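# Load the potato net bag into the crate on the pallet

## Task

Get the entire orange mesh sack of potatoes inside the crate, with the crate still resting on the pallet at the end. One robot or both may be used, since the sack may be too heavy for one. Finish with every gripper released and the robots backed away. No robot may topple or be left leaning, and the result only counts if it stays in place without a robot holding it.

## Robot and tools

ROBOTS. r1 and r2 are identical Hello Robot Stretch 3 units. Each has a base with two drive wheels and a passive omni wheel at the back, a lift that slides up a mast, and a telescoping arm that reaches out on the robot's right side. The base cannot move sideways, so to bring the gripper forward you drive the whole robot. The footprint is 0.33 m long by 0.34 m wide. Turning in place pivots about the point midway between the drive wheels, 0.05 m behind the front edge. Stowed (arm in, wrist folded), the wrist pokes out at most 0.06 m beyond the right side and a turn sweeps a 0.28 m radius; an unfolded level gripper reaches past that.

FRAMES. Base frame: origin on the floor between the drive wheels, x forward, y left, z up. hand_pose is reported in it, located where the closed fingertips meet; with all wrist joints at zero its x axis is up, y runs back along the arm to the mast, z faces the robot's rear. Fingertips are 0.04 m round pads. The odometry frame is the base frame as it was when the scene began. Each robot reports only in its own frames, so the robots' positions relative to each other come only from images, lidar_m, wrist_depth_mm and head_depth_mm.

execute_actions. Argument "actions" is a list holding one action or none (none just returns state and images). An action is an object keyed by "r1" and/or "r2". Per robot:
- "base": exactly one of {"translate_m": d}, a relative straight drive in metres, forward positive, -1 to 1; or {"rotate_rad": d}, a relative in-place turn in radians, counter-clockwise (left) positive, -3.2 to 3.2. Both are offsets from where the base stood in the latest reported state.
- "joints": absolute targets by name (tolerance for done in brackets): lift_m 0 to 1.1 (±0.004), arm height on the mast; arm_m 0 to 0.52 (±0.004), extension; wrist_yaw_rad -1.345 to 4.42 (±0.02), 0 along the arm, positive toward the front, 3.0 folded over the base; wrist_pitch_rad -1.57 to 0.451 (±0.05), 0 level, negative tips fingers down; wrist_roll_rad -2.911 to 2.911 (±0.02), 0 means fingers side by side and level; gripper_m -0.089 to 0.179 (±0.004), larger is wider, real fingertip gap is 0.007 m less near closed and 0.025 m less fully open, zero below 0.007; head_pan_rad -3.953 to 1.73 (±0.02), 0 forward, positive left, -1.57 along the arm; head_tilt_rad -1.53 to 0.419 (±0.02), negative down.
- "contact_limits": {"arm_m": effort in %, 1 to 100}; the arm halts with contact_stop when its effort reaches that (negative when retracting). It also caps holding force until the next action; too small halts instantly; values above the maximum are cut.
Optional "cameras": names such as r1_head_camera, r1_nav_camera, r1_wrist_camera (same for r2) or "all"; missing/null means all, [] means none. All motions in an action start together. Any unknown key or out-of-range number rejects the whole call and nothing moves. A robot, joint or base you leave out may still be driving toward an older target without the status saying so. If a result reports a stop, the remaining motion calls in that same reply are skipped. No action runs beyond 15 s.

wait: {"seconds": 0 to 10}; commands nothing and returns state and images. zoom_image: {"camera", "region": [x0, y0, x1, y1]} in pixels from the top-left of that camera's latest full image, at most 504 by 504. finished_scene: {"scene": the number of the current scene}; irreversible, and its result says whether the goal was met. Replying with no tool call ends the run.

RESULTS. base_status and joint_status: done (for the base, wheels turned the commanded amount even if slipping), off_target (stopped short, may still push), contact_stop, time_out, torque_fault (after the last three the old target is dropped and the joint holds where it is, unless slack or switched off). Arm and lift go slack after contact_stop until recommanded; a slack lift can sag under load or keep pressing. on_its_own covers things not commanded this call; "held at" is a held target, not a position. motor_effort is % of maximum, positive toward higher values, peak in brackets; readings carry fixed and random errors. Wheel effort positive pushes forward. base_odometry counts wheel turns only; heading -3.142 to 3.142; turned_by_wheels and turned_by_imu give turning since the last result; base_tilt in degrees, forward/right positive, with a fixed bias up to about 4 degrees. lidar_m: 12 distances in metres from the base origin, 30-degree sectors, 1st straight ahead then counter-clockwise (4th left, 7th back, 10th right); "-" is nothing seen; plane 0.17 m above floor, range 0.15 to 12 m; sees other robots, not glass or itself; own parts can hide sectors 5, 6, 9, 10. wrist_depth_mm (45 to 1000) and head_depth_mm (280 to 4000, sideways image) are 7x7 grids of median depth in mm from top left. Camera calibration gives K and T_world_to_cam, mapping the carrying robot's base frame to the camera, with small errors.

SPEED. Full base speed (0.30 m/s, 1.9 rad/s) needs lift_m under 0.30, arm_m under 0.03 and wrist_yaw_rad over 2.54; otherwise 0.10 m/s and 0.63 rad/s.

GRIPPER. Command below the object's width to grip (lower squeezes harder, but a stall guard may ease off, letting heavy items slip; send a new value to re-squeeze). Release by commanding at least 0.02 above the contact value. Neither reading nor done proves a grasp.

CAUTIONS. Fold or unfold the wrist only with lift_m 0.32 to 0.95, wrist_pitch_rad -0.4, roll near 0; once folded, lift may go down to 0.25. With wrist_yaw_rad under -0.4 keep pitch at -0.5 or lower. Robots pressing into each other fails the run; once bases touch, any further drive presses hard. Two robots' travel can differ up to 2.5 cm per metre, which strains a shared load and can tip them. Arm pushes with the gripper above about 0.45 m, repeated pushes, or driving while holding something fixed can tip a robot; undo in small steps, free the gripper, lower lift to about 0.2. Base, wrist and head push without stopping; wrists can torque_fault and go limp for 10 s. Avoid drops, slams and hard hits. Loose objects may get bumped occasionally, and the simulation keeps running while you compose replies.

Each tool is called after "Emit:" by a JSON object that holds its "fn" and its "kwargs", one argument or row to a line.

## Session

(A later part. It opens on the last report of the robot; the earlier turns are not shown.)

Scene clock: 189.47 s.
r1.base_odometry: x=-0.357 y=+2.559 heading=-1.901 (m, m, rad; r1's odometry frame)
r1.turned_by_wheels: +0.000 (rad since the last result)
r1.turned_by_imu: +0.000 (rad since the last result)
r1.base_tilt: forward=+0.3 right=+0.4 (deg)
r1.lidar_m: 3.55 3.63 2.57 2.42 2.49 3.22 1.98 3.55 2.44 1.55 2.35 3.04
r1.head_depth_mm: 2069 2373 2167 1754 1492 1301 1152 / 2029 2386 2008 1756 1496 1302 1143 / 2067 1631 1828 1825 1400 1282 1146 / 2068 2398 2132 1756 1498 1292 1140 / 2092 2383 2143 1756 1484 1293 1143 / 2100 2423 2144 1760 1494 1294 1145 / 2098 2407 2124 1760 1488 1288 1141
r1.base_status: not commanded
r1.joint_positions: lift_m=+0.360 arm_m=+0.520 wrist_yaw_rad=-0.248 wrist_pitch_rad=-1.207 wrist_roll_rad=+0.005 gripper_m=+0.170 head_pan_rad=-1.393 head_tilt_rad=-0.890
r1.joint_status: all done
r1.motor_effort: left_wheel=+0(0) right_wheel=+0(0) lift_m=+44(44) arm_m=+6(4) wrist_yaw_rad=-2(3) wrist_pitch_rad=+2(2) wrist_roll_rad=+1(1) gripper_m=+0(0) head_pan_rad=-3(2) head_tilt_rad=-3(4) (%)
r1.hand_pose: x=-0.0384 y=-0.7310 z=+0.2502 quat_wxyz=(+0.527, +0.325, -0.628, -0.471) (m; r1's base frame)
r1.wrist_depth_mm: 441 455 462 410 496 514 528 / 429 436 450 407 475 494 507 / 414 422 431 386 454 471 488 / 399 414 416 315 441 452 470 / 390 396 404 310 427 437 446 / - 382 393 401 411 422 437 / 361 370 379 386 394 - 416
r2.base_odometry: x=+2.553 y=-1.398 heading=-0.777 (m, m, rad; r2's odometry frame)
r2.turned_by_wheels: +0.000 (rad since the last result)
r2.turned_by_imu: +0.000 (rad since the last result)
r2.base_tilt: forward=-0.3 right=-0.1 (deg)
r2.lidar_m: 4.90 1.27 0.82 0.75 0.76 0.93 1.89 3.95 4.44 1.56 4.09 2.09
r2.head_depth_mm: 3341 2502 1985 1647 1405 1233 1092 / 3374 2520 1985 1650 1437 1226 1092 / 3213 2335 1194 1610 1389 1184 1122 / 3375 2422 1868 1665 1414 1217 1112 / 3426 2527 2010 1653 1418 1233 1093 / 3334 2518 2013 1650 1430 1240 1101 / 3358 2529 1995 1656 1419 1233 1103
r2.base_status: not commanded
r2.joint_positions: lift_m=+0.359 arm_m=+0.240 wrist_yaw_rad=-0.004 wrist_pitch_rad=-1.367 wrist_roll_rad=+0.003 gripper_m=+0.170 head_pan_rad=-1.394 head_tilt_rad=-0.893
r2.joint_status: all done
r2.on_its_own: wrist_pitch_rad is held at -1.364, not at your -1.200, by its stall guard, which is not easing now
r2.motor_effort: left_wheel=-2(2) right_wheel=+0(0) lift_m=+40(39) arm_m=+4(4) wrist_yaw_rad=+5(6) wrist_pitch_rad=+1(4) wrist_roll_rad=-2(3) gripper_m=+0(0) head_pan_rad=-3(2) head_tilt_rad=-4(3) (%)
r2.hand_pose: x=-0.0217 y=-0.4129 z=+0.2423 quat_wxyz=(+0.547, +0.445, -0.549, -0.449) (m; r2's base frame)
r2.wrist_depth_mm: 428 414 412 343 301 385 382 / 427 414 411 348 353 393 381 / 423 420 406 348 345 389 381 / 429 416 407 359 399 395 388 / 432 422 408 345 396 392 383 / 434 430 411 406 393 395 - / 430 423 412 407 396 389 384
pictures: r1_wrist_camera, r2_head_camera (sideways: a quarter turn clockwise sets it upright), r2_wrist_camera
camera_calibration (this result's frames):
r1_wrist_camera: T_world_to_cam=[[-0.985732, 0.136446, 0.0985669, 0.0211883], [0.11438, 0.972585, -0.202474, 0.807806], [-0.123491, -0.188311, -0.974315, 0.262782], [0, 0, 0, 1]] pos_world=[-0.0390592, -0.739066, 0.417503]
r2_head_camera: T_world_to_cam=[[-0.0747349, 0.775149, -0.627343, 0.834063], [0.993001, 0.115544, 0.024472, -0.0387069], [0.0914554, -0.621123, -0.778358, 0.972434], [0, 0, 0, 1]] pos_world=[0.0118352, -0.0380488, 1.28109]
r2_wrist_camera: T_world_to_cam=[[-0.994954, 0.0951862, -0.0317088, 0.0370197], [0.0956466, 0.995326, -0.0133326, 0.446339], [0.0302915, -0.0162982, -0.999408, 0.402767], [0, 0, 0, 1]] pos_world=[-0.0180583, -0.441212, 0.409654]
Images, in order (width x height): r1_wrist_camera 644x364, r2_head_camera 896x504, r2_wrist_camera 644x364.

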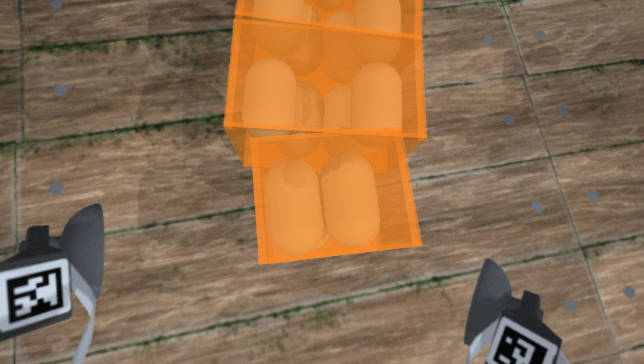

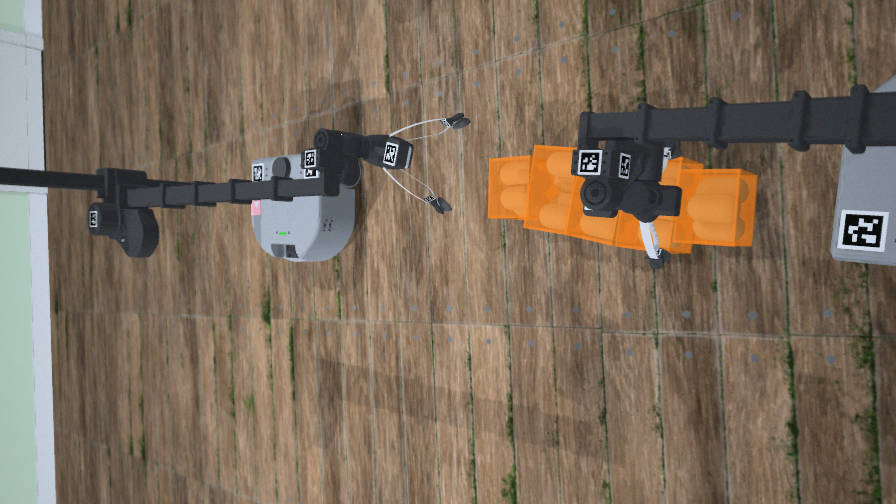

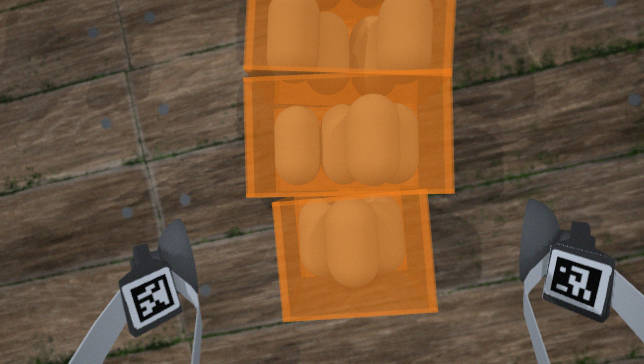

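Emit:
{"fn": "execute_actions", "kwargs": {
  "actions": [
    {"r1":{"base":{"translate_m":-0.045},"joints":{"wrist_pitch_rad":-0.85,"lift_m":0.3}},"r2":{"joints":{"wrist_pitch_rad":-1.2,"arm_m":0.17,"lift_m":0.33}}}
  ],
  "cameras": ["r1_wrist_camera","r2_wrist_camera","r2_head_camera"]
}}

Scene clock: 195.70 s.
r1.base_odometry: x=-0.342 y=+2.601 heading=-1.901 (m, m, rad; r1's odometry frame)
r1.turned_by_wheels: +0.000 (rad since the last result)
r1.turned_by_imu: +0.000 (rad since the last result)
r1.base_tilt: forward=+0.2 right=+0.4 (deg)
r1.lidar_m: 3.58 3.68 2.57 2.42 2.49 3.24 1.94 3.53 2.45 1.54 2.35 3.03
r1.head_depth_mm: 2078 2395 2149 1751 1487 1294 1143 / 2090 2386 2173 1770 1485 1296 1156 / 2052 1636 1799 1773 1399 1292 1143 / 2065 2383 2085 1752 1452 1294 1143 / 2072 2399 2170 1739 1496 1292 1139 / 2087 2387 2142 1752 1491 1283 1136 / 2094 2427 2152 1764 1491 1285 1149
r1.base_status: done
r1.joint_positions: lift_m=+0.300 arm_m=+0.520 wrist_yaw_rad=-0.248 wrist_pitch_rad=-0.865 wrist_roll_rad=+0.005 gripper_m=+0.170 head_pan_rad=-1.393 head_tilt_rad=-0.890
r1.joint_status: all done
r1.motor_effort: left_wheel=+0(4) right_wheel=+1(4) lift_m=+23(37) arm_m=+5(5) wrist_yaw_rad=-2(2) wrist_pitch_rad=+4(2) wrist_roll_rad=+0(1) gripper_m=+0(0) head_pan_rad=-3(3) head_tilt_rad=-2(3) (%)
r1.hand_pose: x=-0.0579 y=-0.8078 z=+0.2284 quat_wxyz=(+0.599, +0.214, -0.675, -0.374) (m; r1's base frame)
r1.wrist_depth_mm: 560 593 616 659 704 759 814 / 501 525 455 565 611 657 694 / 455 470 379 453 547 565 603 / 410 432 391 374 487 506 531 / 387 387 336 319 440 461 483 / - 360 331 377 405 426 436 / 323 335 248 315 371 - 399
r2.base_odometry: x=+2.553 y=-1.398 heading=-0.777 (m, m, rad; r2's odometry frame)
r2.turned_by_wheels: +0.000 (rad since the last result)
r2.turned_by_imu: +0.001 (rad since the last result)
r2.base_tilt: forward=-0.2 right=-0.1 (deg)
r2.lidar_m: 4.91 1.27 0.82 0.75 0.76 0.93 1.88 3.93 4.44 1.56 4.09 2.09
r2.head_depth_mm: 3356 2497 1973 1635 1411 1230 1089 / 3347 2498 1989 1637 1411 1230 1102 / 3216 2412 1761 1614 1375 1164 1128 / 3388 2279 1856 1660 1411 1213 1108 / 3402 2517 1998 1663 1413 1236 1099 / 3375 2518 2031 1663 1423 1236 1098 / 3398 2520 2005 1662 1425 1227 1099
r2.base_status: not commanded
r2.joint_positions: lift_m=+0.331 arm_m=+0.170 wrist_yaw_rad=-0.003 wrist_pitch_rad=-1.207 wrist_roll_rad=+0.002 gripper_m=+0.170 head_pan_rad=-1.394 head_tilt_rad=-0.893
r2.joint_status: all done
r2.motor_effort: left_wheel=-2(2) right_wheel=+0(0) lift_m=+15(33) arm_m=-3(2) wrist_yaw_rad=+3(5) wrist_pitch_rad=+2(2) wrist_roll_rad=-2(2) gripper_m=+0(0) head_pan_rad=-2(2) head_tilt_rad=-3(3) (%)
r2.hand_pose: x=-0.0218 y=-0.3839 z=+0.2212 quat_wxyz=(+0.581, +0.400, -0.583, -0.403) (m; r2's base frame)
r2.wrist_depth_mm: 447 448 433 356 311 402 398 / 448 432 423 353 399 391 390 / 432 415 416 345 341 388 376 / 422 408 397 344 385 374 370 / 406 400 390 325 367 366 357 / 401 388 376 371 366 362 - / 391 381 377 366 356 349 342
pictures: r1_wrist_camera, r2_head_camera (sideways: a quarter turn clockwise sets it upright), r2_wrist_camera
camera_calibration (this result's frames):
r1_wrist_camera: T_world_to_cam=[[-0.976104, 0.17438, 0.129659, 0.0387879], [0.0836649, 0.852266, -0.516375, 0.853048], [-0.20055, -0.493188, -0.84649, -0.0552977], [0, 0, 0, 1]] pos_world=[-0.0445991, -0.761059, 0.388655]
r2_head_camera: T_world_to_cam=[[-0.0747348, 0.775149, -0.627343, 0.834063], [0.993001, 0.115544, 0.024472, -0.0387069], [0.0914553, -0.621123, -0.778358, 0.972434], [0, 0, 0, 1]] pos_world=[0.0118352, -0.0380488, 1.28109]
r2_wrist_camera: T_world_to_cam=[[-0.995149, 0.0871761, -0.0455952, 0.0335051], [0.0937828, 0.980631, -0.171954, 0.446622], [0.0297218, -0.175396, -0.984049, 0.317689], [0, 0, 0, 1]] pos_world=[-0.0179852, -0.385171, 0.390947]
Images, in order (width x height): r1_wrist_camera 644x364, r2_head_camera 896x504, r2_wrist_camera 644x364.

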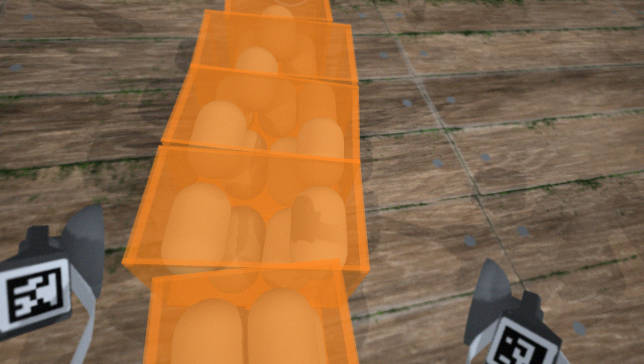

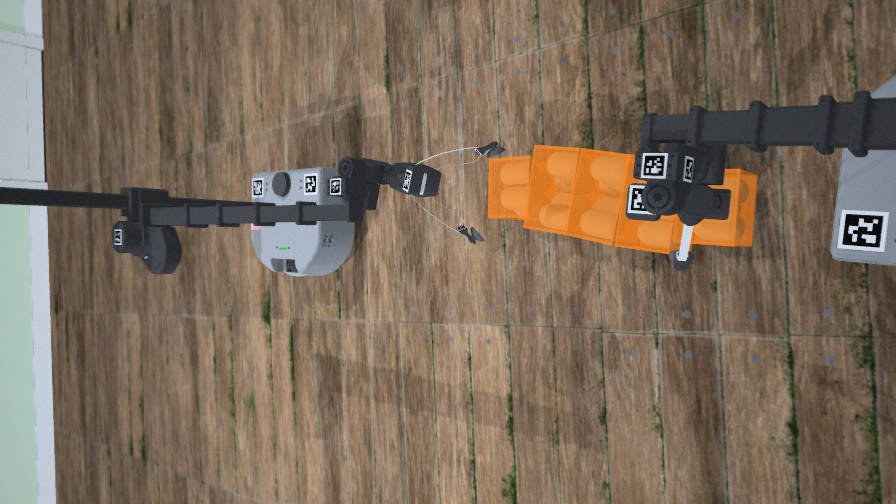

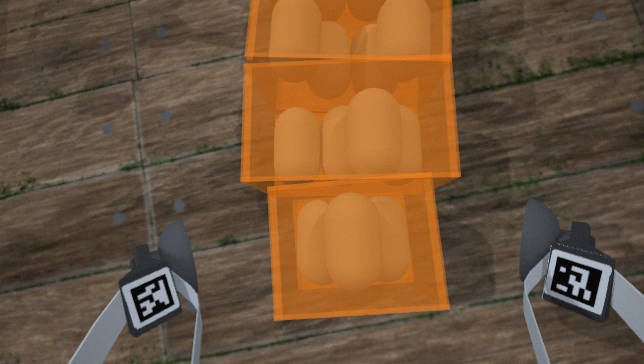

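Emit:
{"fn": "execute_actions", "kwargs": {
  "actions": [
    {"r1":{"base":{"translate_m":0.04}}}
  ],
  "cameras": []
}}

Emit:
{"fn": "execute_actions", "kwargs": {
  "actions": [
    {"r1":{"joints":{"lift_m":0.175}},"r2":{"joints":{"lift_m":0.2}}}
  ],
  "cameras": ["r1_wrist_camera","r2_head_camera"]
}}

Scene clock: 203.67 s.
r1.base_odometry: x=-0.355 y=+2.563 heading=-1.901 (m, m, rad; r1's odometry frame)
r1.turned_by_wheels: +0.000 (rad since the last result)
r1.turned_by_imu: +0.001 (rad since the last result)
r1.base_tilt: forward=+0.2 right=+0.3 (deg)
r1.lidar_m: 3.55 3.62 2.57 2.43 2.49 3.21 1.98 3.53 2.44 1.55 2.35 3.02
r1.head_depth_mm: 2054 2359 2162 1762 1496 1294 1143 / 2055 2388 2030 1751 1483 1296 1158 / 2066 1640 1821 1787 1398 1299 1144 / 2059 2400 2146 1767 1495 1292 1141 / 2069 2403 2129 1755 1479 1283 1143 / 2067 2384 2139 1754 1481 1293 1143 / 2090 2385 2125 1755 1491 1287 1150
r1.base_status: done
r1.joint_positions: lift_m=+0.300 arm_m=+0.520 wrist_yaw_rad=-0.248 wrist_pitch_rad=-0.865 wrist_roll_rad=+0.005 gripper_m=+0.170 head_pan_rad=-1.393 head_tilt_rad=-0.890
r1.joint_status: not commanded
r1.motor_effort: left_wheel=-1(5) right_wheel=+0(5) lift_m=+22(23) arm_m=+6(5) wrist_yaw_rad=-3(2) wrist_pitch_rad=+4(4) wrist_roll_rad=+1(1) gripper_m=+0(0) head_pan_rad=-2(3) head_tilt_rad=-4(4) (%)
r1.hand_pose: x=-0.0579 y=-0.8078 z=+0.2284 quat_wxyz=(+0.599, +0.214, -0.675, -0.374) (m; r1's base frame)
r1.wrist_depth_mm: 563 588 625 658 699 766 813 / 501 524 540 492 616 649 692 / 451 469 464 431 545 566 605 / 413 430 403 400 480 511 537 / 386 392 310 346 440 460 480 / - 360 364 342 401 426 435 / 325 336 257 257 370 - 400
r2.base_odometry: x=+2.553 y=-1.398 heading=-0.777 (m, m, rad; r2's odometry frame)
r2.turned_by_wheels: +0.000 (rad since the last result)
r2.turned_by_imu: +0.001 (rad since the last result)
r2.base_tilt: forward=-0.3 right=-0.1 (deg)
r2.lidar_m: 4.91 1.27 0.82 0.75 0.76 0.93 1.89 3.95 4.45 1.57 4.07 2.10
r2.head_depth_mm: 3336 2501 1984 1642 1404 1233 1093 / 3342 2477 1985 1637 1409 1232 1100 / 3217 2255 1786 1610 1370 1174 1126 / 3448 2313 1860 1662 1402 1213 1112 / 3379 2507 2004 1650 1419 1235 1095 / 3322 2537 2015 1656 1416 1238 1096 / 3384 2534 2006 1665 1409 1241 1096
r2.base_status: not commanded
r2.joint_positions: lift_m=+0.331 arm_m=+0.170 wrist_yaw_rad=-0.003 wrist_pitch_rad=-1.207 wrist_roll_rad=+0.002 gripper_m=+0.170 head_pan_rad=-1.394 head_tilt_rad=-0.893
r2.joint_status: not commanded
r2.motor_effort: left_wheel=-2(2) right_wheel=+0(0) lift_m=+15(16) arm_m=-3(3) wrist_yaw_rad=+3(4) wrist_pitch_rad=+2(2) wrist_roll_rad=-2(2) gripper_m=-1(0) head_pan_rad=-2(3) head_tilt_rad=-4(3) (%)
r2.hand_pose: x=-0.0218 y=-0.3839 z=+0.2212 quat_wxyz=(+0.581, +0.400, -0.583, -0.403) (m; r2's base frame)
r2.wrist_depth_mm: 457 445 432 358 312 408 397 / 445 431 423 356 392 392 386 / 424 425 410 340 340 385 378 / 418 407 402 343 380 374 368 / 409 406 395 323 371 367 356 / 395 389 383 368 365 360 - / 388 378 372 366 354 352 344
pictures: none
No camera images: the call's "cameras" was empty. Leave "cameras" out to get every camera's image.

Scene clock: 205.77 s.
r1.base_odometry: x=-0.355 y=+2.563 heading=-1.902 (m, m, rad; r1's odometry frame)
r1.turned_by_wheels: +0.000 (rad since the last result)
r1.turned_by_imu: +0.000 (rad since the last result)
r1.base_tilt: forward=+0.2 right=+0.1 (deg)
r1.lidar_m: 3.56 3.64 2.57 2.43 2.49 3.22 1.98 3.51 2.44 1.23 2.34 3.00
r1.head_depth_mm: 2081 2388 2152 1761 1496 1288 1146 / 2047 2334 2099 1754 1499 1298 1138 / 2078 2250 1807 1680 1432 1289 1144 / 2093 2408 2136 1757 1487 1288 1141 / 2087 2402 2148 1750 1490 1285 1141 / 2097 2379 2159 1769 1493 1286 1135 / 2088 2405 2147 1747 1492 1287 1147
r1.base_status: not commanded
r1.joint_positions: lift_m=+0.176 arm_m=+0.520 wrist_yaw_rad=-0.263 wrist_pitch_rad=-0.830 wrist_roll_rad=-0.010 gripper_m=+0.170 head_pan_rad=-1.393 head_tilt_rad=-0.890
r1.joint_status: all done
r1.motor_effort: left_wheel=-9(15) right_wheel=+10(21) lift_m=+18(22) arm_m=+5(5) wrist_yaw_rad=+12(20) wrist_pitch_rad=-5(12) wrist_roll_rad=+8(13) gripper_m=-5(5) head_pan_rad=-2(3) head_tilt_rad=-3(3) (%)
r1.hand_pose: x=-0.0618 y=-0.8142 z=+0.1088 quat_wxyz=(+0.608, +0.200, -0.675, -0.367) (m; r1's base frame)
r1.wrist_depth_mm: 393 421 282 364 518 562 611 / 350 369 260 314 428 480 511 / 313 327 217 298 274 411 437 / 284 293 196 252 209 363 384 / - 272 231 236 298 325 341 / - 248 149 158 277 297 306 / 222 227 137 145 250 - 279
r2.base_odometry: x=+2.553 y=-1.398 heading=-0.777 (m, m, rad; r2's odometry frame)
r2.turned_by_wheels: +0.000 (rad since the last result)
r2.turned_by_imu: +0.000 (rad since the last result)
r2.base_tilt: forward=-0.3 right=+0.1 (deg)
r2.lidar_m: 4.90 1.27 0.82 0.75 0.75 0.93 1.88 3.95 4.44 0.83 4.10 2.10
r2.head_depth_mm: 3372 2491 1978 1663 1409 1229 1090 / 3437 2533 1991 1642 1415 1233 1116 / 3250 2259 1792 1538 1350 1198 1124 / 3364 2325 1888 1669 1420 1215 1114 / 3399 2513 2004 1657 1411 1234 1093 / 3342 2532 1986 1663 1420 1242 1094 / 3373 2522 2013 1664 1425 1241 1096
r2.base_status: not commanded
r2.joint_positions: lift_m=+0.201 arm_m=+0.170 wrist_yaw_rad=-0.003 wrist_pitch_rad=-1.204 wrist_roll_rad=+0.000 gripper_m=+0.170 head_pan_rad=-1.394 head_tilt_rad=-0.893
r2.joint_status: all done
r2.motor_effort: left_wheel=-2(2) right_wheel=+0(1) lift_m=+13(16) arm_m=-3(3) wrist_yaw_rad=+4(2) wrist_pitch_rad=+1(2) wrist_roll_rad=-1(2) gripper_m=-2(1) head_pan_rad=-1(2) head_tilt_rad=-3(3) (%)
r2.hand_pose: x=-0.0218 y=-0.3846 z=+0.0915 quat_wxyz=(+0.582, +0.400, -0.583, -0.402) (m; r2's base frame)
r2.wrist_depth_mm: 303 298 291 241 170 272 265 / 297 288 282 217 165 266 260 / 289 283 276 215 175 259 254 / 282 276 269 211 255 254 246 / 273 268 261 163 193 248 240 / 267 263 257 161 190 243 - / 260 253 250 244 239 238 232
pictures: r1_wrist_camera, r2_head_camera (sideways: a quarter turn clockwise sets it upright)
camera_calibration (this result's frames):
r1_wrist_camera: T_world_to_cam=[[-0.972991, 0.18198, 0.14203, 0.0565617], [0.0768434, 0.835502, -0.544088, 0.78605], [-0.21768, -0.518478, -0.826919, -0.184283], [0, 0, 0, 1]] pos_world=[-0.0454833, -0.762586, 0.26726]
r2_head_camera: T_world_to_cam=[[-0.0747348, 0.775149, -0.627343, 0.834063], [0.993001, 0.115544, 0.0244719, -0.0387068], [0.0914553, -0.621123, -0.778358, 0.972434], [0, 0, 0, 1]] pos_world=[0.0118352, -0.0380488, 1.28109]
Images, in order (width x height): r1_wrist_camera 644x364, r2_head_camera 896x504.

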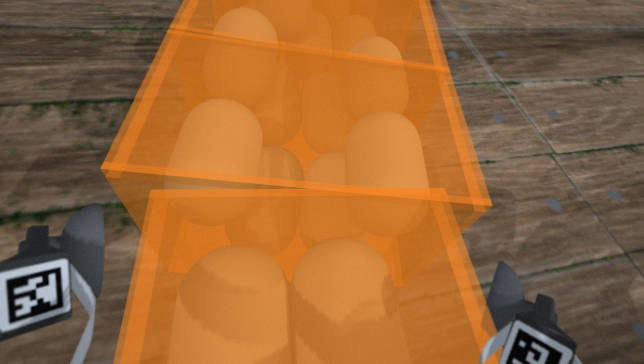

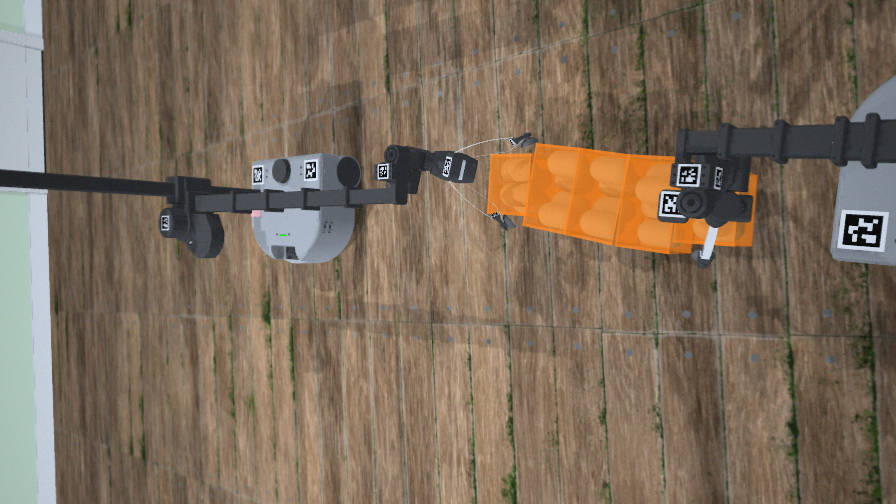

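Straddling now. Grip and lift in steps.

Emit:
{"fn": "execute_actions", "kwargs": {
  "actions": [
    {"r1":{"joints":{"gripper_m":0.05}},"r2":{"joints":{"gripper_m":0.05}}}
  ],
  "cameras": []
}}

Emit:
{"fn": "execute_actions", "kwargs": {
  "actions": [
    {"r1":{"joints":{"lift_m":0.425}},"r2":{"joints":{"lift_m":0.45}}}
  ],
  "cameras": ["r1_wrist_camera","r2_wrist_camera","r1_head_camera"]
}}

Scene clock: 211.27 s.
r1.base_odometry: x=-0.355 y=+2.563 heading=-1.902 (m, m, rad; r1's odometry frame)
r1.turned_by_wheels: +0.000 (rad since the last result)
r1.turned_by_imu: +0.000 (rad since the last result)
r1.base_tilt: forward=+0.2 right=+0.4 (deg)
r1.lidar_m: 3.54 3.64 2.58 2.43 2.49 3.23 1.98 3.54 2.44 1.55 2.34 3.02
r1.head_depth_mm: 2087 2415 2148 1765 1494 1294 1143 / 2038 2350 2088 1776 1482 1291 1147 / 2067 2239 1817 1684 1423 1288 1144 / 2085 2400 2109 1754 1482 1289 1141 / 2083 2402 2143 1757 1491 1286 1141 / 2079 2419 2141 1771 1488 1294 1142 / 2099 2403 2140 1750 1489 1293 1139
r1.base_status: not commanded
r1.joint_positions: lift_m=+0.176 arm_m=+0.520 wrist_yaw_rad=-0.268 wrist_pitch_rad=-0.827 wrist_roll_rad=-0.025 gripper_m=+0.053 head_pan_rad=-1.393 head_tilt_rad=-0.890
r1.joint_status: all done
r1.on_its_own: right_wheel is at rest, and its effort (+19) is outside its rest range (-18 to +18); wrist_yaw_rad is at rest, and its effort (+18) is outside its rest range (-12 to +12)
r1.motor_effort: left_wheel=-14(16) right_wheel=+19(22) lift_m=+19(19) arm_m=+4(5) wrist_yaw_rad=+18(24) wrist_pitch_rad=-6(6) wrist_roll_rad=+15(15) gripper_m=-97(100) head_pan_rad=-3(3) head_tilt_rad=-4(3) (%)
r1.hand_pose: x=-0.0628 y=-0.8149 z=+0.1094 quat_wxyz=(+0.612, +0.200, -0.672, -0.366) (m; r1's base frame)
r1.wrist_depth_mm: 396 418 287 368 527 573 637 / 349 368 257 319 438 487 527 / 313 325 216 298 377 417 445 / 284 290 197 251 212 366 390 / 262 271 229 239 301 327 347 / - 246 148 157 281 301 311 / 221 225 137 146 255 - 284
r2.base_odometry: x=+2.553 y=-1.398 heading=-0.777 (m, m, rad; r2's odometry frame)
r2.turned_by_wheels: +0.000 (rad since the last result)
r2.turned_by_imu: +0.001 (rad since the last result)
r2.base_tilt: forward=-0.4 right=-0.1 (deg)
r2.lidar_m: 4.90 1.27 0.82 0.75 0.76 0.93 1.88 3.95 4.44 0.83 4.09 2.10
r2.head_depth_mm: 3386 2508 1986 1658 1409 1228 1092 / 3387 2491 1977 1649 1402 1234 1111 / 3243 2274 1783 1537 1354 1194 1124 / 3414 2338 1893 1655 1418 1215 1113 / 3411 2508 1987 1660 1414 1240 1100 / 3351 2538 2000 1662 1414 1240 1094 / 3374 2557 2001 1654 1421 1234 1099
r2.base_status: not commanded
r2.joint_positions: lift_m=+0.201 arm_m=+0.170 wrist_yaw_rad=-0.003 wrist_pitch_rad=-1.202 wrist_roll_rad=+0.000 gripper_m=+0.052 head_pan_rad=-1.394 head_tilt_rad=-0.893
r2.joint_status: all done
r2.motor_effort: left_wheel=-5(4) right_wheel=+6(5) lift_m=+14(14) arm_m=+1(3) wrist_yaw_rad=+3(3) wrist_pitch_rad=+1(2) wrist_roll_rad=-1(1) gripper_m=-45(98) head_pan_rad=-1(2) head_tilt_rad=-3(3) (%)
r2.hand_pose: x=-0.0218 y=-0.3847 z=+0.0916 quat_wxyz=(+0.583, +0.399, -0.583, -0.401) (m; r2's base frame)
r2.wrist_depth_mm: 309 303 294 241 172 273 269 / 300 293 287 219 167 268 263 / 291 286 276 215 177 263 257 / 283 277 271 214 253 255 250 / 276 271 263 165 195 248 245 / 268 265 255 162 192 242 237 / 262 255 251 246 241 236 232
pictures: none
No camera images: the call's "cameras" was empty. Leave "cameras" out to get every camera's image.

Scene clock: 218.17 s.
r1.base_odometry: x=-0.355 y=+2.563 heading=-1.901 (m, m, rad; r1's odometry frame)
r1.turned_by_wheels: +0.001 (rad since the last result)
r1.turned_by_imu: +0.001 (rad since the last result)
r1.base_tilt: forward=+0.1 right=+0.3 (deg)
r1.lidar_m: 3.56 3.63 2.57 2.42 2.49 3.23 1.98 3.52 2.45 1.30 2.34 3.02
r1.head_depth_mm: 2060 2388 2144 1761 1495 1295 1142 / 2007 2261 2020 1755 1504 1312 1140 / 2011 2299 1869 1808 1489 1285 1142 / 2083 2398 2142 1744 1490 1286 1142 / 2090 2403 2143 1755 1481 1291 1136 / 2085 2392 2131 1754 1488 1279 1137 / 2098 2397 2134 1756 1492 1295 1142
r1.base_status: not commanded
r1.joint_positions: lift_m=+0.425 arm_m=+0.520 wrist_yaw_rad=-0.253 wrist_pitch_rad=-0.865 wrist_roll_rad=+0.012 gripper_m=+0.076 head_pan_rad=-1.393 head_tilt_rad=-0.891
r1.joint_status: all done
r1.on_its_own: gripper_m is held at +0.076, not at your +0.050, by its stall guard, which is not easing now
r1.motor_effort: left_wheel=-1(23) right_wheel=+0(19) lift_m=+43(62) arm_m=-2(4) wrist_yaw_rad=+3(17) wrist_pitch_rad=+4(9) wrist_roll_rad=-3(15) gripper_m=+0(76) head_pan_rad=-2(3) head_tilt_rad=-2(3) (%)
r1.hand_pose: x=-0.0586 y=-0.8082 z=+0.3526 quat_wxyz=(+0.596, +0.211, -0.677, -0.377) (m; r1's base frame)
r1.wrist_depth_mm: 746 782 723 777 920 988 - / 671 699 700 665 809 854 911 / 605 620 634 653 725 755 805 / 546 565 558 552 644 672 706 / 503 523 435 557 585 606 634 / 466 486 494 517 549 551 578 / 436 440 464 470 480 507 525
r2.base_odometry: x=+2.553 y=-1.398 heading=-0.777 (m, m, rad; r2's odometry frame)
r2.turned_by_wheels: +0.000 (rad since the last result)
r2.turned_by_imu: +0.002 (rad since the last result)
r2.base_tilt: forward=-0.4 right=-0.1 (deg)
r2.lidar_m: 4.89 1.27 0.82 0.75 0.76 0.93 1.89 3.95 0.19 0.18 4.09 2.10
r2.head_depth_mm: 3356 2494 1995 1652 1398 1225 1094 / 3289 2502 1994 1650 1436 1225 - / 3071 2327 1149 1616 1462 1119 1094 / 3333 2527 1878 1657 1417 1215 1090 / 3355 2502 2002 1666 1416 1238 1092 / 3402 2535 2018 1660 1416 1240 1097 / 3331 2525 1990 1661 1417 1236 1092
r2.base_status: not commanded
r2.joint_positions: lift_m=+0.450 arm_m=+0.170 wrist_yaw_rad=-0.003 wrist_pitch_rad=-1.203 wrist_roll_rad=+0.003 gripper_m=+0.077 head_pan_rad=-1.394 head_tilt_rad=-0.893
r2.joint_status: all done
r2.on_its_own: gripper_m is held at +0.077, not at your +0.050, by its stall guard, which is not easing now
r2.motor_effort: left_wheel=-4(24) right_wheel=+2(7) lift_m=+38(52) arm_m=-1(7) wrist_yaw_rad=+3(21) wrist_pitch_rad=+1(16) wrist_roll_rad=-2(14) gripper_m=+0(46) head_pan_rad=-2(2) head_tilt_rad=-3(3) (%)
r2.hand_pose: x=-0.0218 y=-0.3849 z=+0.3405 quat_wxyz=(+0.582, +0.399, -0.584, -0.402) (m; r2's base frame)
r2.wrist_depth_mm: 600 571 570 542 534 540 525 / 571 573 549 527 520 510 501 / 552 548 537 461 497 500 488 / 543 527 520 465 451 490 483 / 531 527 510 471 438 474 465 / 516 505 495 409 383 461 450 / 500 498 484 471 454 454 447
pictures: r1_head_camera (sideways: a quarter turn clockwise sets it upright), r1_wrist_camera, r2_wrist_camera
camera_calibration (this result's frames):
r1_head_camera: T_world_to_cam=[[-0.0821255, 0.724171, -0.684713, 0.910501], [0.993833, 0.110868, -0.00194528, -0.00130302], [0.0745039, -0.680651, -0.72881, 0.905826], [0, 0, 0, 1]] pos_world=[0.0085828, -0.0426624, 1.2836]
r1_wrist_camera: T_world_to_cam=[[-0.974863, 0.184146, 0.125432, 0.0315239], [0.0942153, 0.850854, -0.516886, 0.917234], [-0.201907, -0.492075, -0.846815, 0.0504738], [0, 0, 0, 1]] pos_world=[-0.045495, -0.761401, 0.512894]
r2_wrist_camera: T_world_to_cam=[[-0.995065, 0.0878368, -0.0461545, 0.0394426], [0.094661, 0.979795, -0.176186, 0.469191], [0.0297464, -0.179686, -0.983274, 0.43294], [0, 0, 0, 1]] pos_world=[-0.0180446, -0.385382, 0.510185]
Images, in order (width x height): r1_head_camera 896x504, r1_wrist_camera 644x364, r2_wrist_camera 644x364.

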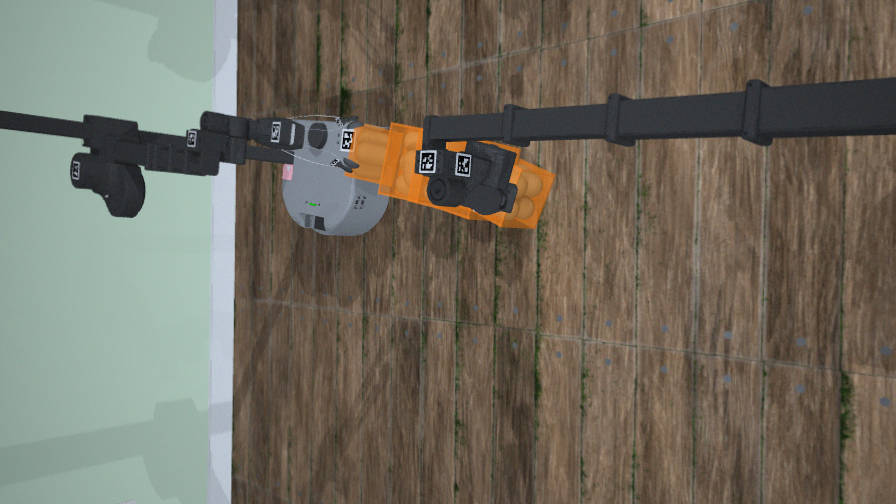

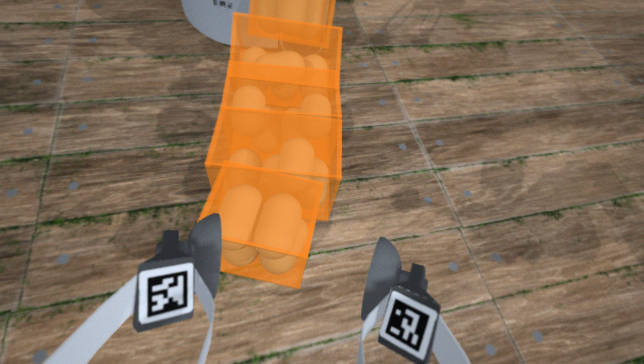

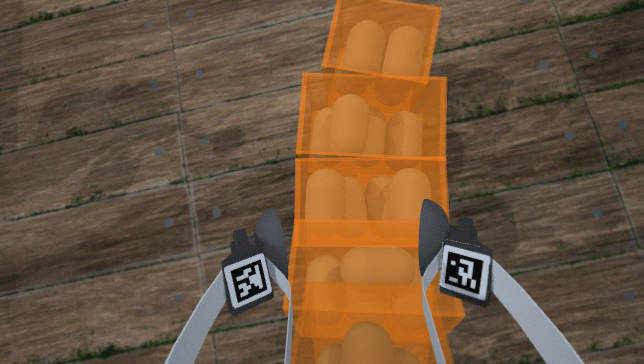

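Emit:
{"fn": "execute_actions", "kwargs": {
  "actions": [
    {"r1":{"joints":{"gripper_m":0.17,"lift_m":0.4}},"r2":{"joints":{"gripper_m":0.17,"lift_m":0.4,"arm_m":0.1}}}
  ],
  "cameras": ["r1_wrist_camera","r2_wrist_camera","r2_head_camera"]
}}

Scene clock: 224.77 s.
r1.base_odometry: x=-0.355 y=+2.563 heading=-1.901 (m, m, rad; r1's odometry frame)
r1.turned_by_wheels: +0.000 (rad since the last result)
r1.turned_by_imu: +0.000 (rad since the last result)
r1.base_tilt: forward=+0.3 right=+0.2 (deg)
r1.lidar_m: 3.55 3.63 2.58 2.42 2.50 3.23 1.98 3.52 2.43 1.31 2.34 3.02
r1.head_depth_mm: 2061 2393 2149 1757 1489 1290 1138 / 2034 2350 2020 1753 1495 1289 - / 2049 1598 1850 1762 1473 1291 1146 / 2079 2405 2146 1753 1494 1293 1143 / 2086 2414 2165 1760 1496 1292 1141 / 2099 2402 2133 1752 1486 1294 1141 / 2092 2422 2146 1760 1489 1282 1143
r1.base_status: not commanded
r1.joint_positions: lift_m=+0.400 arm_m=+0.520 wrist_yaw_rad=-0.253 wrist_pitch_rad=-0.865 wrist_roll_rad=+0.012 gripper_m=+0.170 head_pan_rad=-1.393 head_tilt_rad=-0.891
r1.joint_status: all done
r1.motor_effort: left_wheel=+0(1) right_wheel=+0(1) lift_m=+22(35) arm_m=-2(2) wrist_yaw_rad=+3(2) wrist_pitch_rad=+4(4) wrist_roll_rad=-3(3) gripper_m=+0(94) head_pan_rad=-3(2) head_tilt_rad=-3(3) (%)
r1.hand_pose: x=-0.0586 y=-0.8083 z=+0.3285 quat_wxyz=(+0.596, +0.211, -0.677, -0.376) (m; r1's base frame)
r1.wrist_depth_mm: 709 746 731 752 890 960 - / 645 666 669 636 774 818 875 / 573 597 590 605 681 716 755 / 525 541 517 539 614 642 668 / 491 497 448 526 558 582 607 / - 458 469 488 510 536 544 / 409 423 439 455 466 - 498
r2.base_odometry: x=+2.553 y=-1.398 heading=-0.777 (m, m, rad; r2's odometry frame)
r2.turned_by_wheels: +0.000 (rad since the last result)
r2.turned_by_imu: +0.001 (rad since the last result)
r2.base_tilt: forward=-0.3 right=+0.0 (deg)
r2.lidar_m: 4.91 1.27 0.82 0.75 0.75 0.93 1.89 3.95 0.19 0.18 4.08 2.10
r2.head_depth_mm: 3346 2472 1973 1648 1398 1230 1091 / 3320 2506 1999 1641 1409 1274 - / 3246 2425 1160 1611 1414 1232 1094 / 3416 2413 1887 1656 1419 1236 1094 / 3417 2525 2004 1665 1409 1233 1102 / 3390 2535 1998 1660 1408 1241 1095 / 3415 2535 2005 1663 1418 1238 1103
r2.base_status: not commanded
r2.joint_positions: lift_m=+0.401 arm_m=+0.100 wrist_yaw_rad=-0.003 wrist_pitch_rad=-1.203 wrist_roll_rad=+0.002 gripper_m=+0.170 head_pan_rad=-1.394 head_tilt_rad=-0.893
r2.joint_status: all done
r2.motor_effort: left_wheel=-4(4) right_wheel=+1(2) lift_m=+16(33) arm_m=-3(2) wrist_yaw_rad=+3(4) wrist_pitch_rad=+1(1) wrist_roll_rad=-1(2) gripper_m=+0(82) head_pan_rad=-2(3) head_tilt_rad=-3(2) (%)
r2.hand_pose: x=-0.0218 y=-0.3150 z=+0.2915 quat_wxyz=(+0.582, +0.399, -0.584, -0.402) (m; r2's base frame)
r2.wrist_depth_mm: 531 531 514 486 478 476 470 / 526 510 494 424 435 465 455 / 506 497 482 422 406 455 447 / 497 491 469 455 407 444 432 / 482 466 461 374 352 436 419 / 467 468 441 367 424 420 - / 453 446 436 268 253 407 407
pictures: r1_wrist_camera, r2_head_camera (sideways: a quarter turn clockwise sets it upright), r2_wrist_camera
camera_calibration (this result's frames):
r1_wrist_camera: T_world_to_cam=[[-0.974849, 0.1842, 0.125462, 0.0345834], [0.0941572, 0.850631, -0.517264, 0.904765], [-0.202001, -0.492441, -0.84658, 0.0295836], [0, 0, 0, 1]] pos_world=[-0.0455006, -0.761422, 0.488708]
r2_head_camera: T_world_to_cam=[[-0.074766, 0.775374, -0.62706, 0.833695], [0.993004, 0.115524, 0.0244496, -0.0386778], [0.0913981, -0.620845, -0.778587, 0.972732], [0, 0, 0, 1]] pos_world=[0.0118334, -0.0380414, 1.28108]
r2_wrist_camera: T_world_to_cam=[[-0.995166, 0.0868138, -0.0459174, 0.0306811], [0.0936102, 0.979901, -0.176158, 0.392098], [0.0297015, -0.179605, -0.98329, 0.397394], [0, 0, 0, 1]] pos_world=[-0.0179748, -0.315507, 0.461233]
Images, in order (width x height): r1_wrist_camera 644x364, r2_head_camera 896x504, r2_wrist_camera 644x364.

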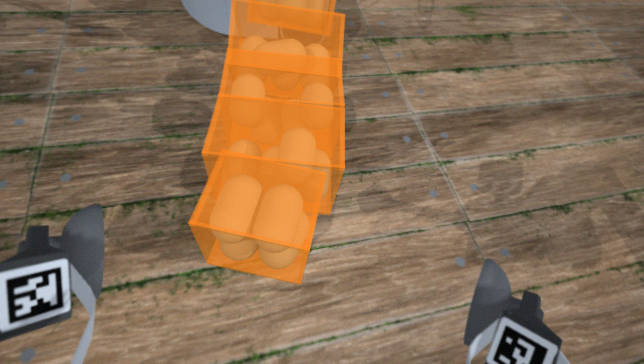

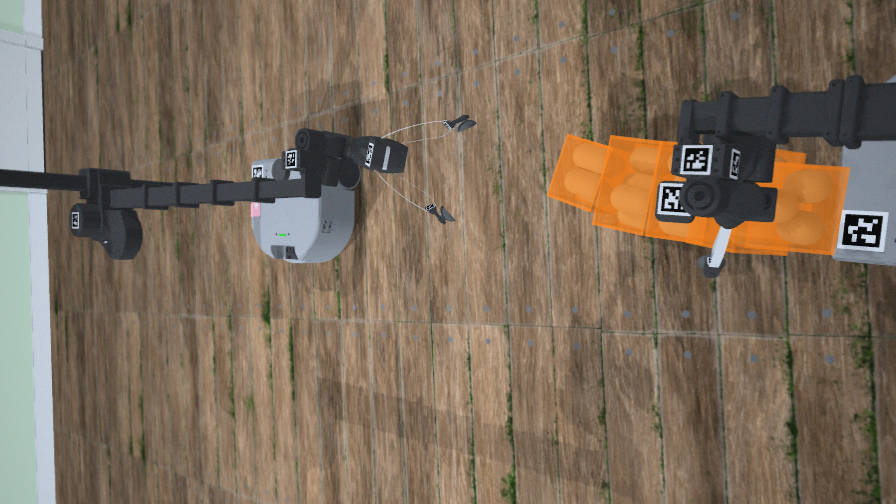

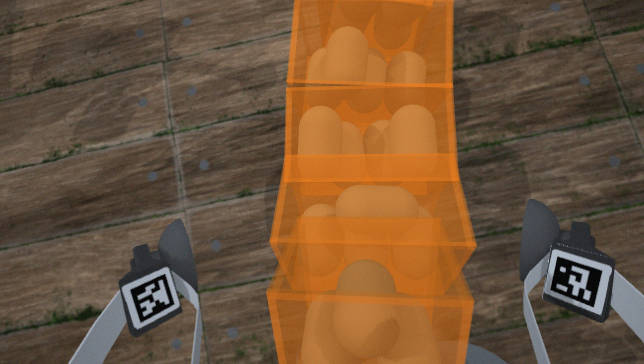

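Emit:
{"fn": "execute_actions", "kwargs": {
  "actions": [
    {"r2":{"joints":{"lift_m":0.22,"arm_m":0.11}}}
  ],
  "cameras": []
}}

Emit:
{"fn": "execute_actions", "kwargs": {
  "actions": [
    {"r2":{"joints":{"gripper_m":0.07}}}
  ],
  "cameras": []
}}

Emit:
{"fn": "execute_actions", "kwargs": {
  "actions": [
    {"r2":{"joints":{"arm_m":0.27,"lift_m":0.27},"contact_limits":{"arm_m":57}}}
  ],
  "cameras": ["r1_wrist_camera","r2_wrist_camera","r2_head_camera"]
}}

Scene clock: 231.33 s.
r1.base_odometry: x=-0.355 y=+2.563 heading=-1.901 (m, m, rad; r1's odometry frame)
r1.turned_by_wheels: +0.000 (rad since the last result)
r1.turned_by_imu: +0.001 (rad since the last result)
r1.base_tilt: forward=+0.0 right=+0.5 (deg)
r1.lidar_m: 3.55 3.63 2.58 2.42 2.49 3.25 1.98 3.54 2.45 1.26 2.35 3.04
r1.head_depth_mm: 2087 2373 2160 1764 1495 1290 1142 / 2039 2392 2023 1748 1487 1288 - / 2073 1777 1834 1760 1468 1293 1136 / 2077 2374 2137 1752 1493 1288 1136 / 2102 2395 2130 1765 1480 1296 1137 / 2098 2392 2156 1751 1485 1284 1141 / 2089 2426 2133 1746 1483 1290 1146
r1.base_status: not commanded
r1.joint_positions: lift_m=+0.400 arm_m=+0.520 wrist_yaw_rad=-0.253 wrist_pitch_rad=-0.865 wrist_roll_rad=+0.012 gripper_m=+0.170 head_pan_rad=-1.393 head_tilt_rad=-0.891
r1.joint_status: not commanded
r1.motor_effort: left_wheel=+0(1) right_wheel=+0(0) lift_m=+22(23) arm_m=-2(2) wrist_yaw_rad=+2(3) wrist_pitch_rad=+4(4) wrist_roll_rad=-2(3) gripper_m=+0(0) head_pan_rad=-3(3) head_tilt_rad=-3(3) (%)
r1.hand_pose: x=-0.0586 y=-0.8083 z=+0.3285 quat_wxyz=(+0.596, +0.211, -0.677, -0.376) (m; r1's base frame)
r1.wrist_depth_mm: 711 749 716 733 885 958 - / 639 661 674 640 776 823 881 / 574 598 591 610 678 715 759 / 526 546 519 538 609 644 669 / 490 500 451 523 562 576 598 / - 458 473 486 509 535 547 / 409 424 440 450 464 - 502
r2.base_odometry: x=+2.553 y=-1.398 heading=-0.777 (m, m, rad; r2's odometry frame)
r2.turned_by_wheels: +0.000 (rad since the last result)
r2.turned_by_imu: +0.001 (rad since the last result)
r2.base_tilt: forward=-0.3 right=+0.0 (deg)
r2.lidar_m: 4.89 1.27 0.82 0.75 0.75 0.93 1.88 3.95 0.19 0.18 4.09 2.10
r2.head_depth_mm: 3352 2488 1980 1653 1408 1232 1091 / 3408 2500 1989 1645 1411 1256 1110 / 3196 2441 1156 1611 1384 1215 1039 / 3408 2435 1875 1659 1413 1229 1097 / 3380 2532 2001 1663 1420 1229 1096 / 3360 2499 2011 1669 1418 1231 1094 / 3342 2534 2001 1669 1425 1239 1097
r2.base_status: not commanded
r2.joint_positions: lift_m=+0.272 arm_m=+0.110 wrist_yaw_rad=-0.004 wrist_pitch_rad=-1.187 wrist_roll_rad=-0.026 gripper_m=+0.170 head_pan_rad=-1.394 head_tilt_rad=-0.893
r2.joint_status: lift_m contact_stop (moved -0.128 of -0.181); the others done
r2.on_its_own: lift_m is slack since a contact_stop, until your next command for it (your +0.220 is given up)
r2.motor_effort: left_wheel=-8(8) right_wheel=+5(6) lift_m=+28(27) arm_m=+4(6) wrist_yaw_rad=+5(5) wrist_pitch_rad=-4(5) wrist_roll_rad=+8(10) gripper_m=-4(5) head_pan_rad=-3(1) head_tilt_rad=-3(3) (%)
r2.hand_pose: x=-0.0219 y=-0.3283 z=+0.1645 quat_wxyz=(+0.593, +0.399, -0.579, -0.392) (m; r2's base frame)
r2.wrist_depth_mm: 390 382 375 272 303 359 347 / 379 369 367 280 295 340 339 / 365 363 350 250 258 331 326 / 356 348 342 284 237 327 322 / 343 340 334 244 206 318 313 / 335 334 326 233 231 306 - / 328 323 316 238 159 303 293
pictures: none
No camera images: the call's "cameras" was empty. Leave "cameras" out to get every camera's image.

not run: a stop came earlier in this reply.

not run: a stop came earlier in this reply.

Emit:
{"fn": "execute_actions", "kwargs": {
  "actions": [
    {"r2":{"joints":{"lift_m":0.285}}}
  ],
  "cameras": ["r2_wrist_camera","r2_head_camera"]
}}

Scene clock: 233.33 s.
r1.base_odometry: x=-0.355 y=+2.563 heading=-1.901 (m, m, rad; r1's odometry frame)
r1.turned_by_wheels: +0.000 (rad since the last result)
r1.turned_by_imu: +0.000 (rad since the last result)
r1.base_tilt: forward=+0.2 right=+0.3 (deg)
r1.lidar_m: 3.54 3.62 2.57 2.43 2.49 3.22 1.98 3.53 2.44 1.31 2.34 3.02
r1.head_depth_mm: 2068 2387 2139 1762 1492 1292 1146 / 2051 2362 2017 1744 1486 1299 - / 2073 1783 1814 1758 1479 1296 1140 / 2063 2392 2133 1762 1489 1294 1138 / 2082 2415 2159 1776 1490 1290 1142 / 2085 2411 2143 1749 1487 1286 1139 / 2101 2426 2150 1759 1489 1294 1139
r1.base_status: not commanded
r1.joint_positions: lift_m=+0.400 arm_m=+0.520 wrist_yaw_rad=-0.253 wrist_pitch_rad=-0.865 wrist_roll_rad=+0.012 gripper_m=+0.170 head_pan_rad=-1.393 head_tilt_rad=-0.891
r1.joint_status: not commanded
r1.motor_effort: left_wheel=+0(0) right_wheel=+0(0) lift_m=+22(22) arm_m=-2(2) wrist_yaw_rad=+2(3) wrist_pitch_rad=+4(4) wrist_roll_rad=-3(3) gripper_m=+0(0) head_pan_rad=-3(3) head_tilt_rad=-2(3) (%)
r1.hand_pose: x=-0.0586 y=-0.8083 z=+0.3285 quat_wxyz=(+0.596, +0.211, -0.677, -0.376) (m; r1's base frame)
r1.wrist_depth_mm: 713 748 717 720 891 942 - / 644 669 674 638 770 824 865 / 579 599 593 598 681 712 755 / 525 543 517 535 608 641 669 / 493 492 448 521 554 579 601 / - 462 473 492 510 539 545 / 408 426 438 450 470 - 499
r2.base_odometry: x=+2.553 y=-1.398 heading=-0.777 (m, m, rad; r2's odometry frame)
r2.turned_by_wheels: +0.000 (rad since the last result)
r2.turned_by_imu: +0.001 (rad since the last result)
r2.base_tilt: forward=-0.2 right=+0.0 (deg)
r2.lidar_m: 4.91 1.27 0.82 0.75 0.75 0.93 1.89 3.96 0.19 0.18 4.08 2.10
r2.head_depth_mm: 3355 2476 1994 1658 1413 1239 1089 / 3383 2507 1977 1645 1401 1254 1104 / 3247 2404 1158 1613 1391 1217 1088 / 3396 2395 1884 1660 1419 1237 1097 / 3360 2519 2007 1663 1418 1237 1095 / 3422 2532 1987 1655 1417 1227 1094 / 3330 2515 2017 1674 1418 1237 1098
r2.base_status: not commanded
r2.joint_positions: lift_m=+0.284 arm_m=+0.110 wrist_yaw_rad=-0.003 wrist_pitch_rad=-1.191 wrist_roll_rad=-0.017 gripper_m=+0.170 head_pan_rad=-1.394 head_tilt_rad=-0.893
r2.joint_status: all done
r2.motor_effort: left_wheel=-7(7) right_wheel=+4(6) lift_m=+40(40) arm_m=+3(4) wrist_yaw_rad=+4(5) wrist_pitch_rad=-2(4) wrist_roll_rad=+5(8) gripper_m=-1(4) head_pan_rad=-2(3) head_tilt_rad=-3(3) (%)
r2.hand_pose: x=-0.0219 y=-0.3273 z=+0.1762 quat_wxyz=(+0.590, +0.399, -0.581, -0.395) (m; r2's base frame)
r2.wrist_depth_mm: 407 400 390 278 311 365 354 / 390 389 377 310 307 357 347 / 385 372 366 261 262 337 337 / 369 361 356 296 252 335 333 / 360 353 344 258 214 327 319 / 349 344 335 244 239 315 - / 341 332 326 201 165 310 304
pictures: r2_head_camera (sideways: a quarter turn clockwise sets it upright), r2_wrist_camera
camera_calibration (this result's frames):
r2_head_camera: T_world_to_cam=[[-0.0747655, 0.775374, -0.62706, 0.833695], [0.993004, 0.115523, 0.0244496, -0.0386778], [0.0913977, -0.620845, -0.778587, 0.972732], [0, 0, 0, 1]] pos_world=[0.0118334, -0.0380414, 1.28108]
r2_wrist_camera: T_world_to_cam=[[-0.99676, 0.0697418, -0.0400661, 0.0197541], [0.0760687, 0.979238, -0.187901, 0.385311], [0.0261297, -0.19034, -0.98137, 0.277862], [0, 0, 0, 1]] pos_world=[-0.0168805, -0.325801, 0.345878]
Images, in order (width x height): r2_head_camera 896x504, r2_wrist_camera 644x364.

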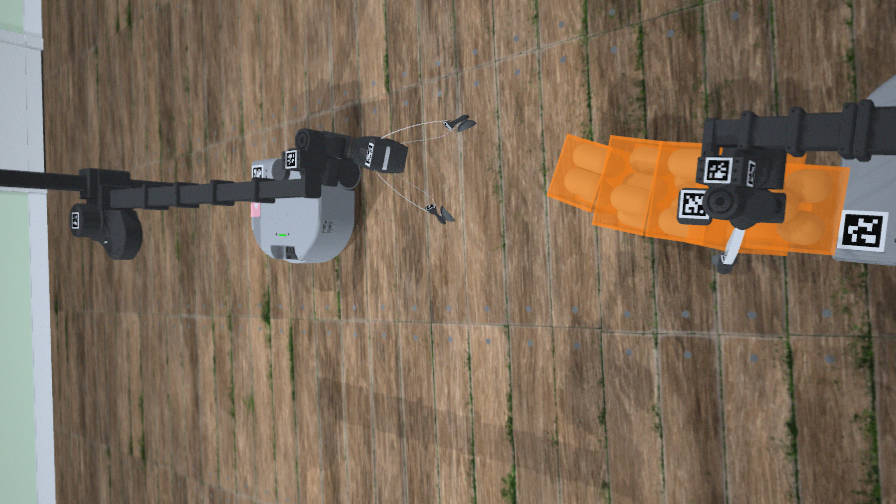

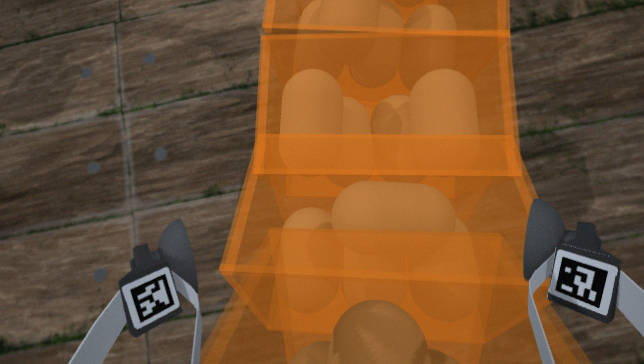

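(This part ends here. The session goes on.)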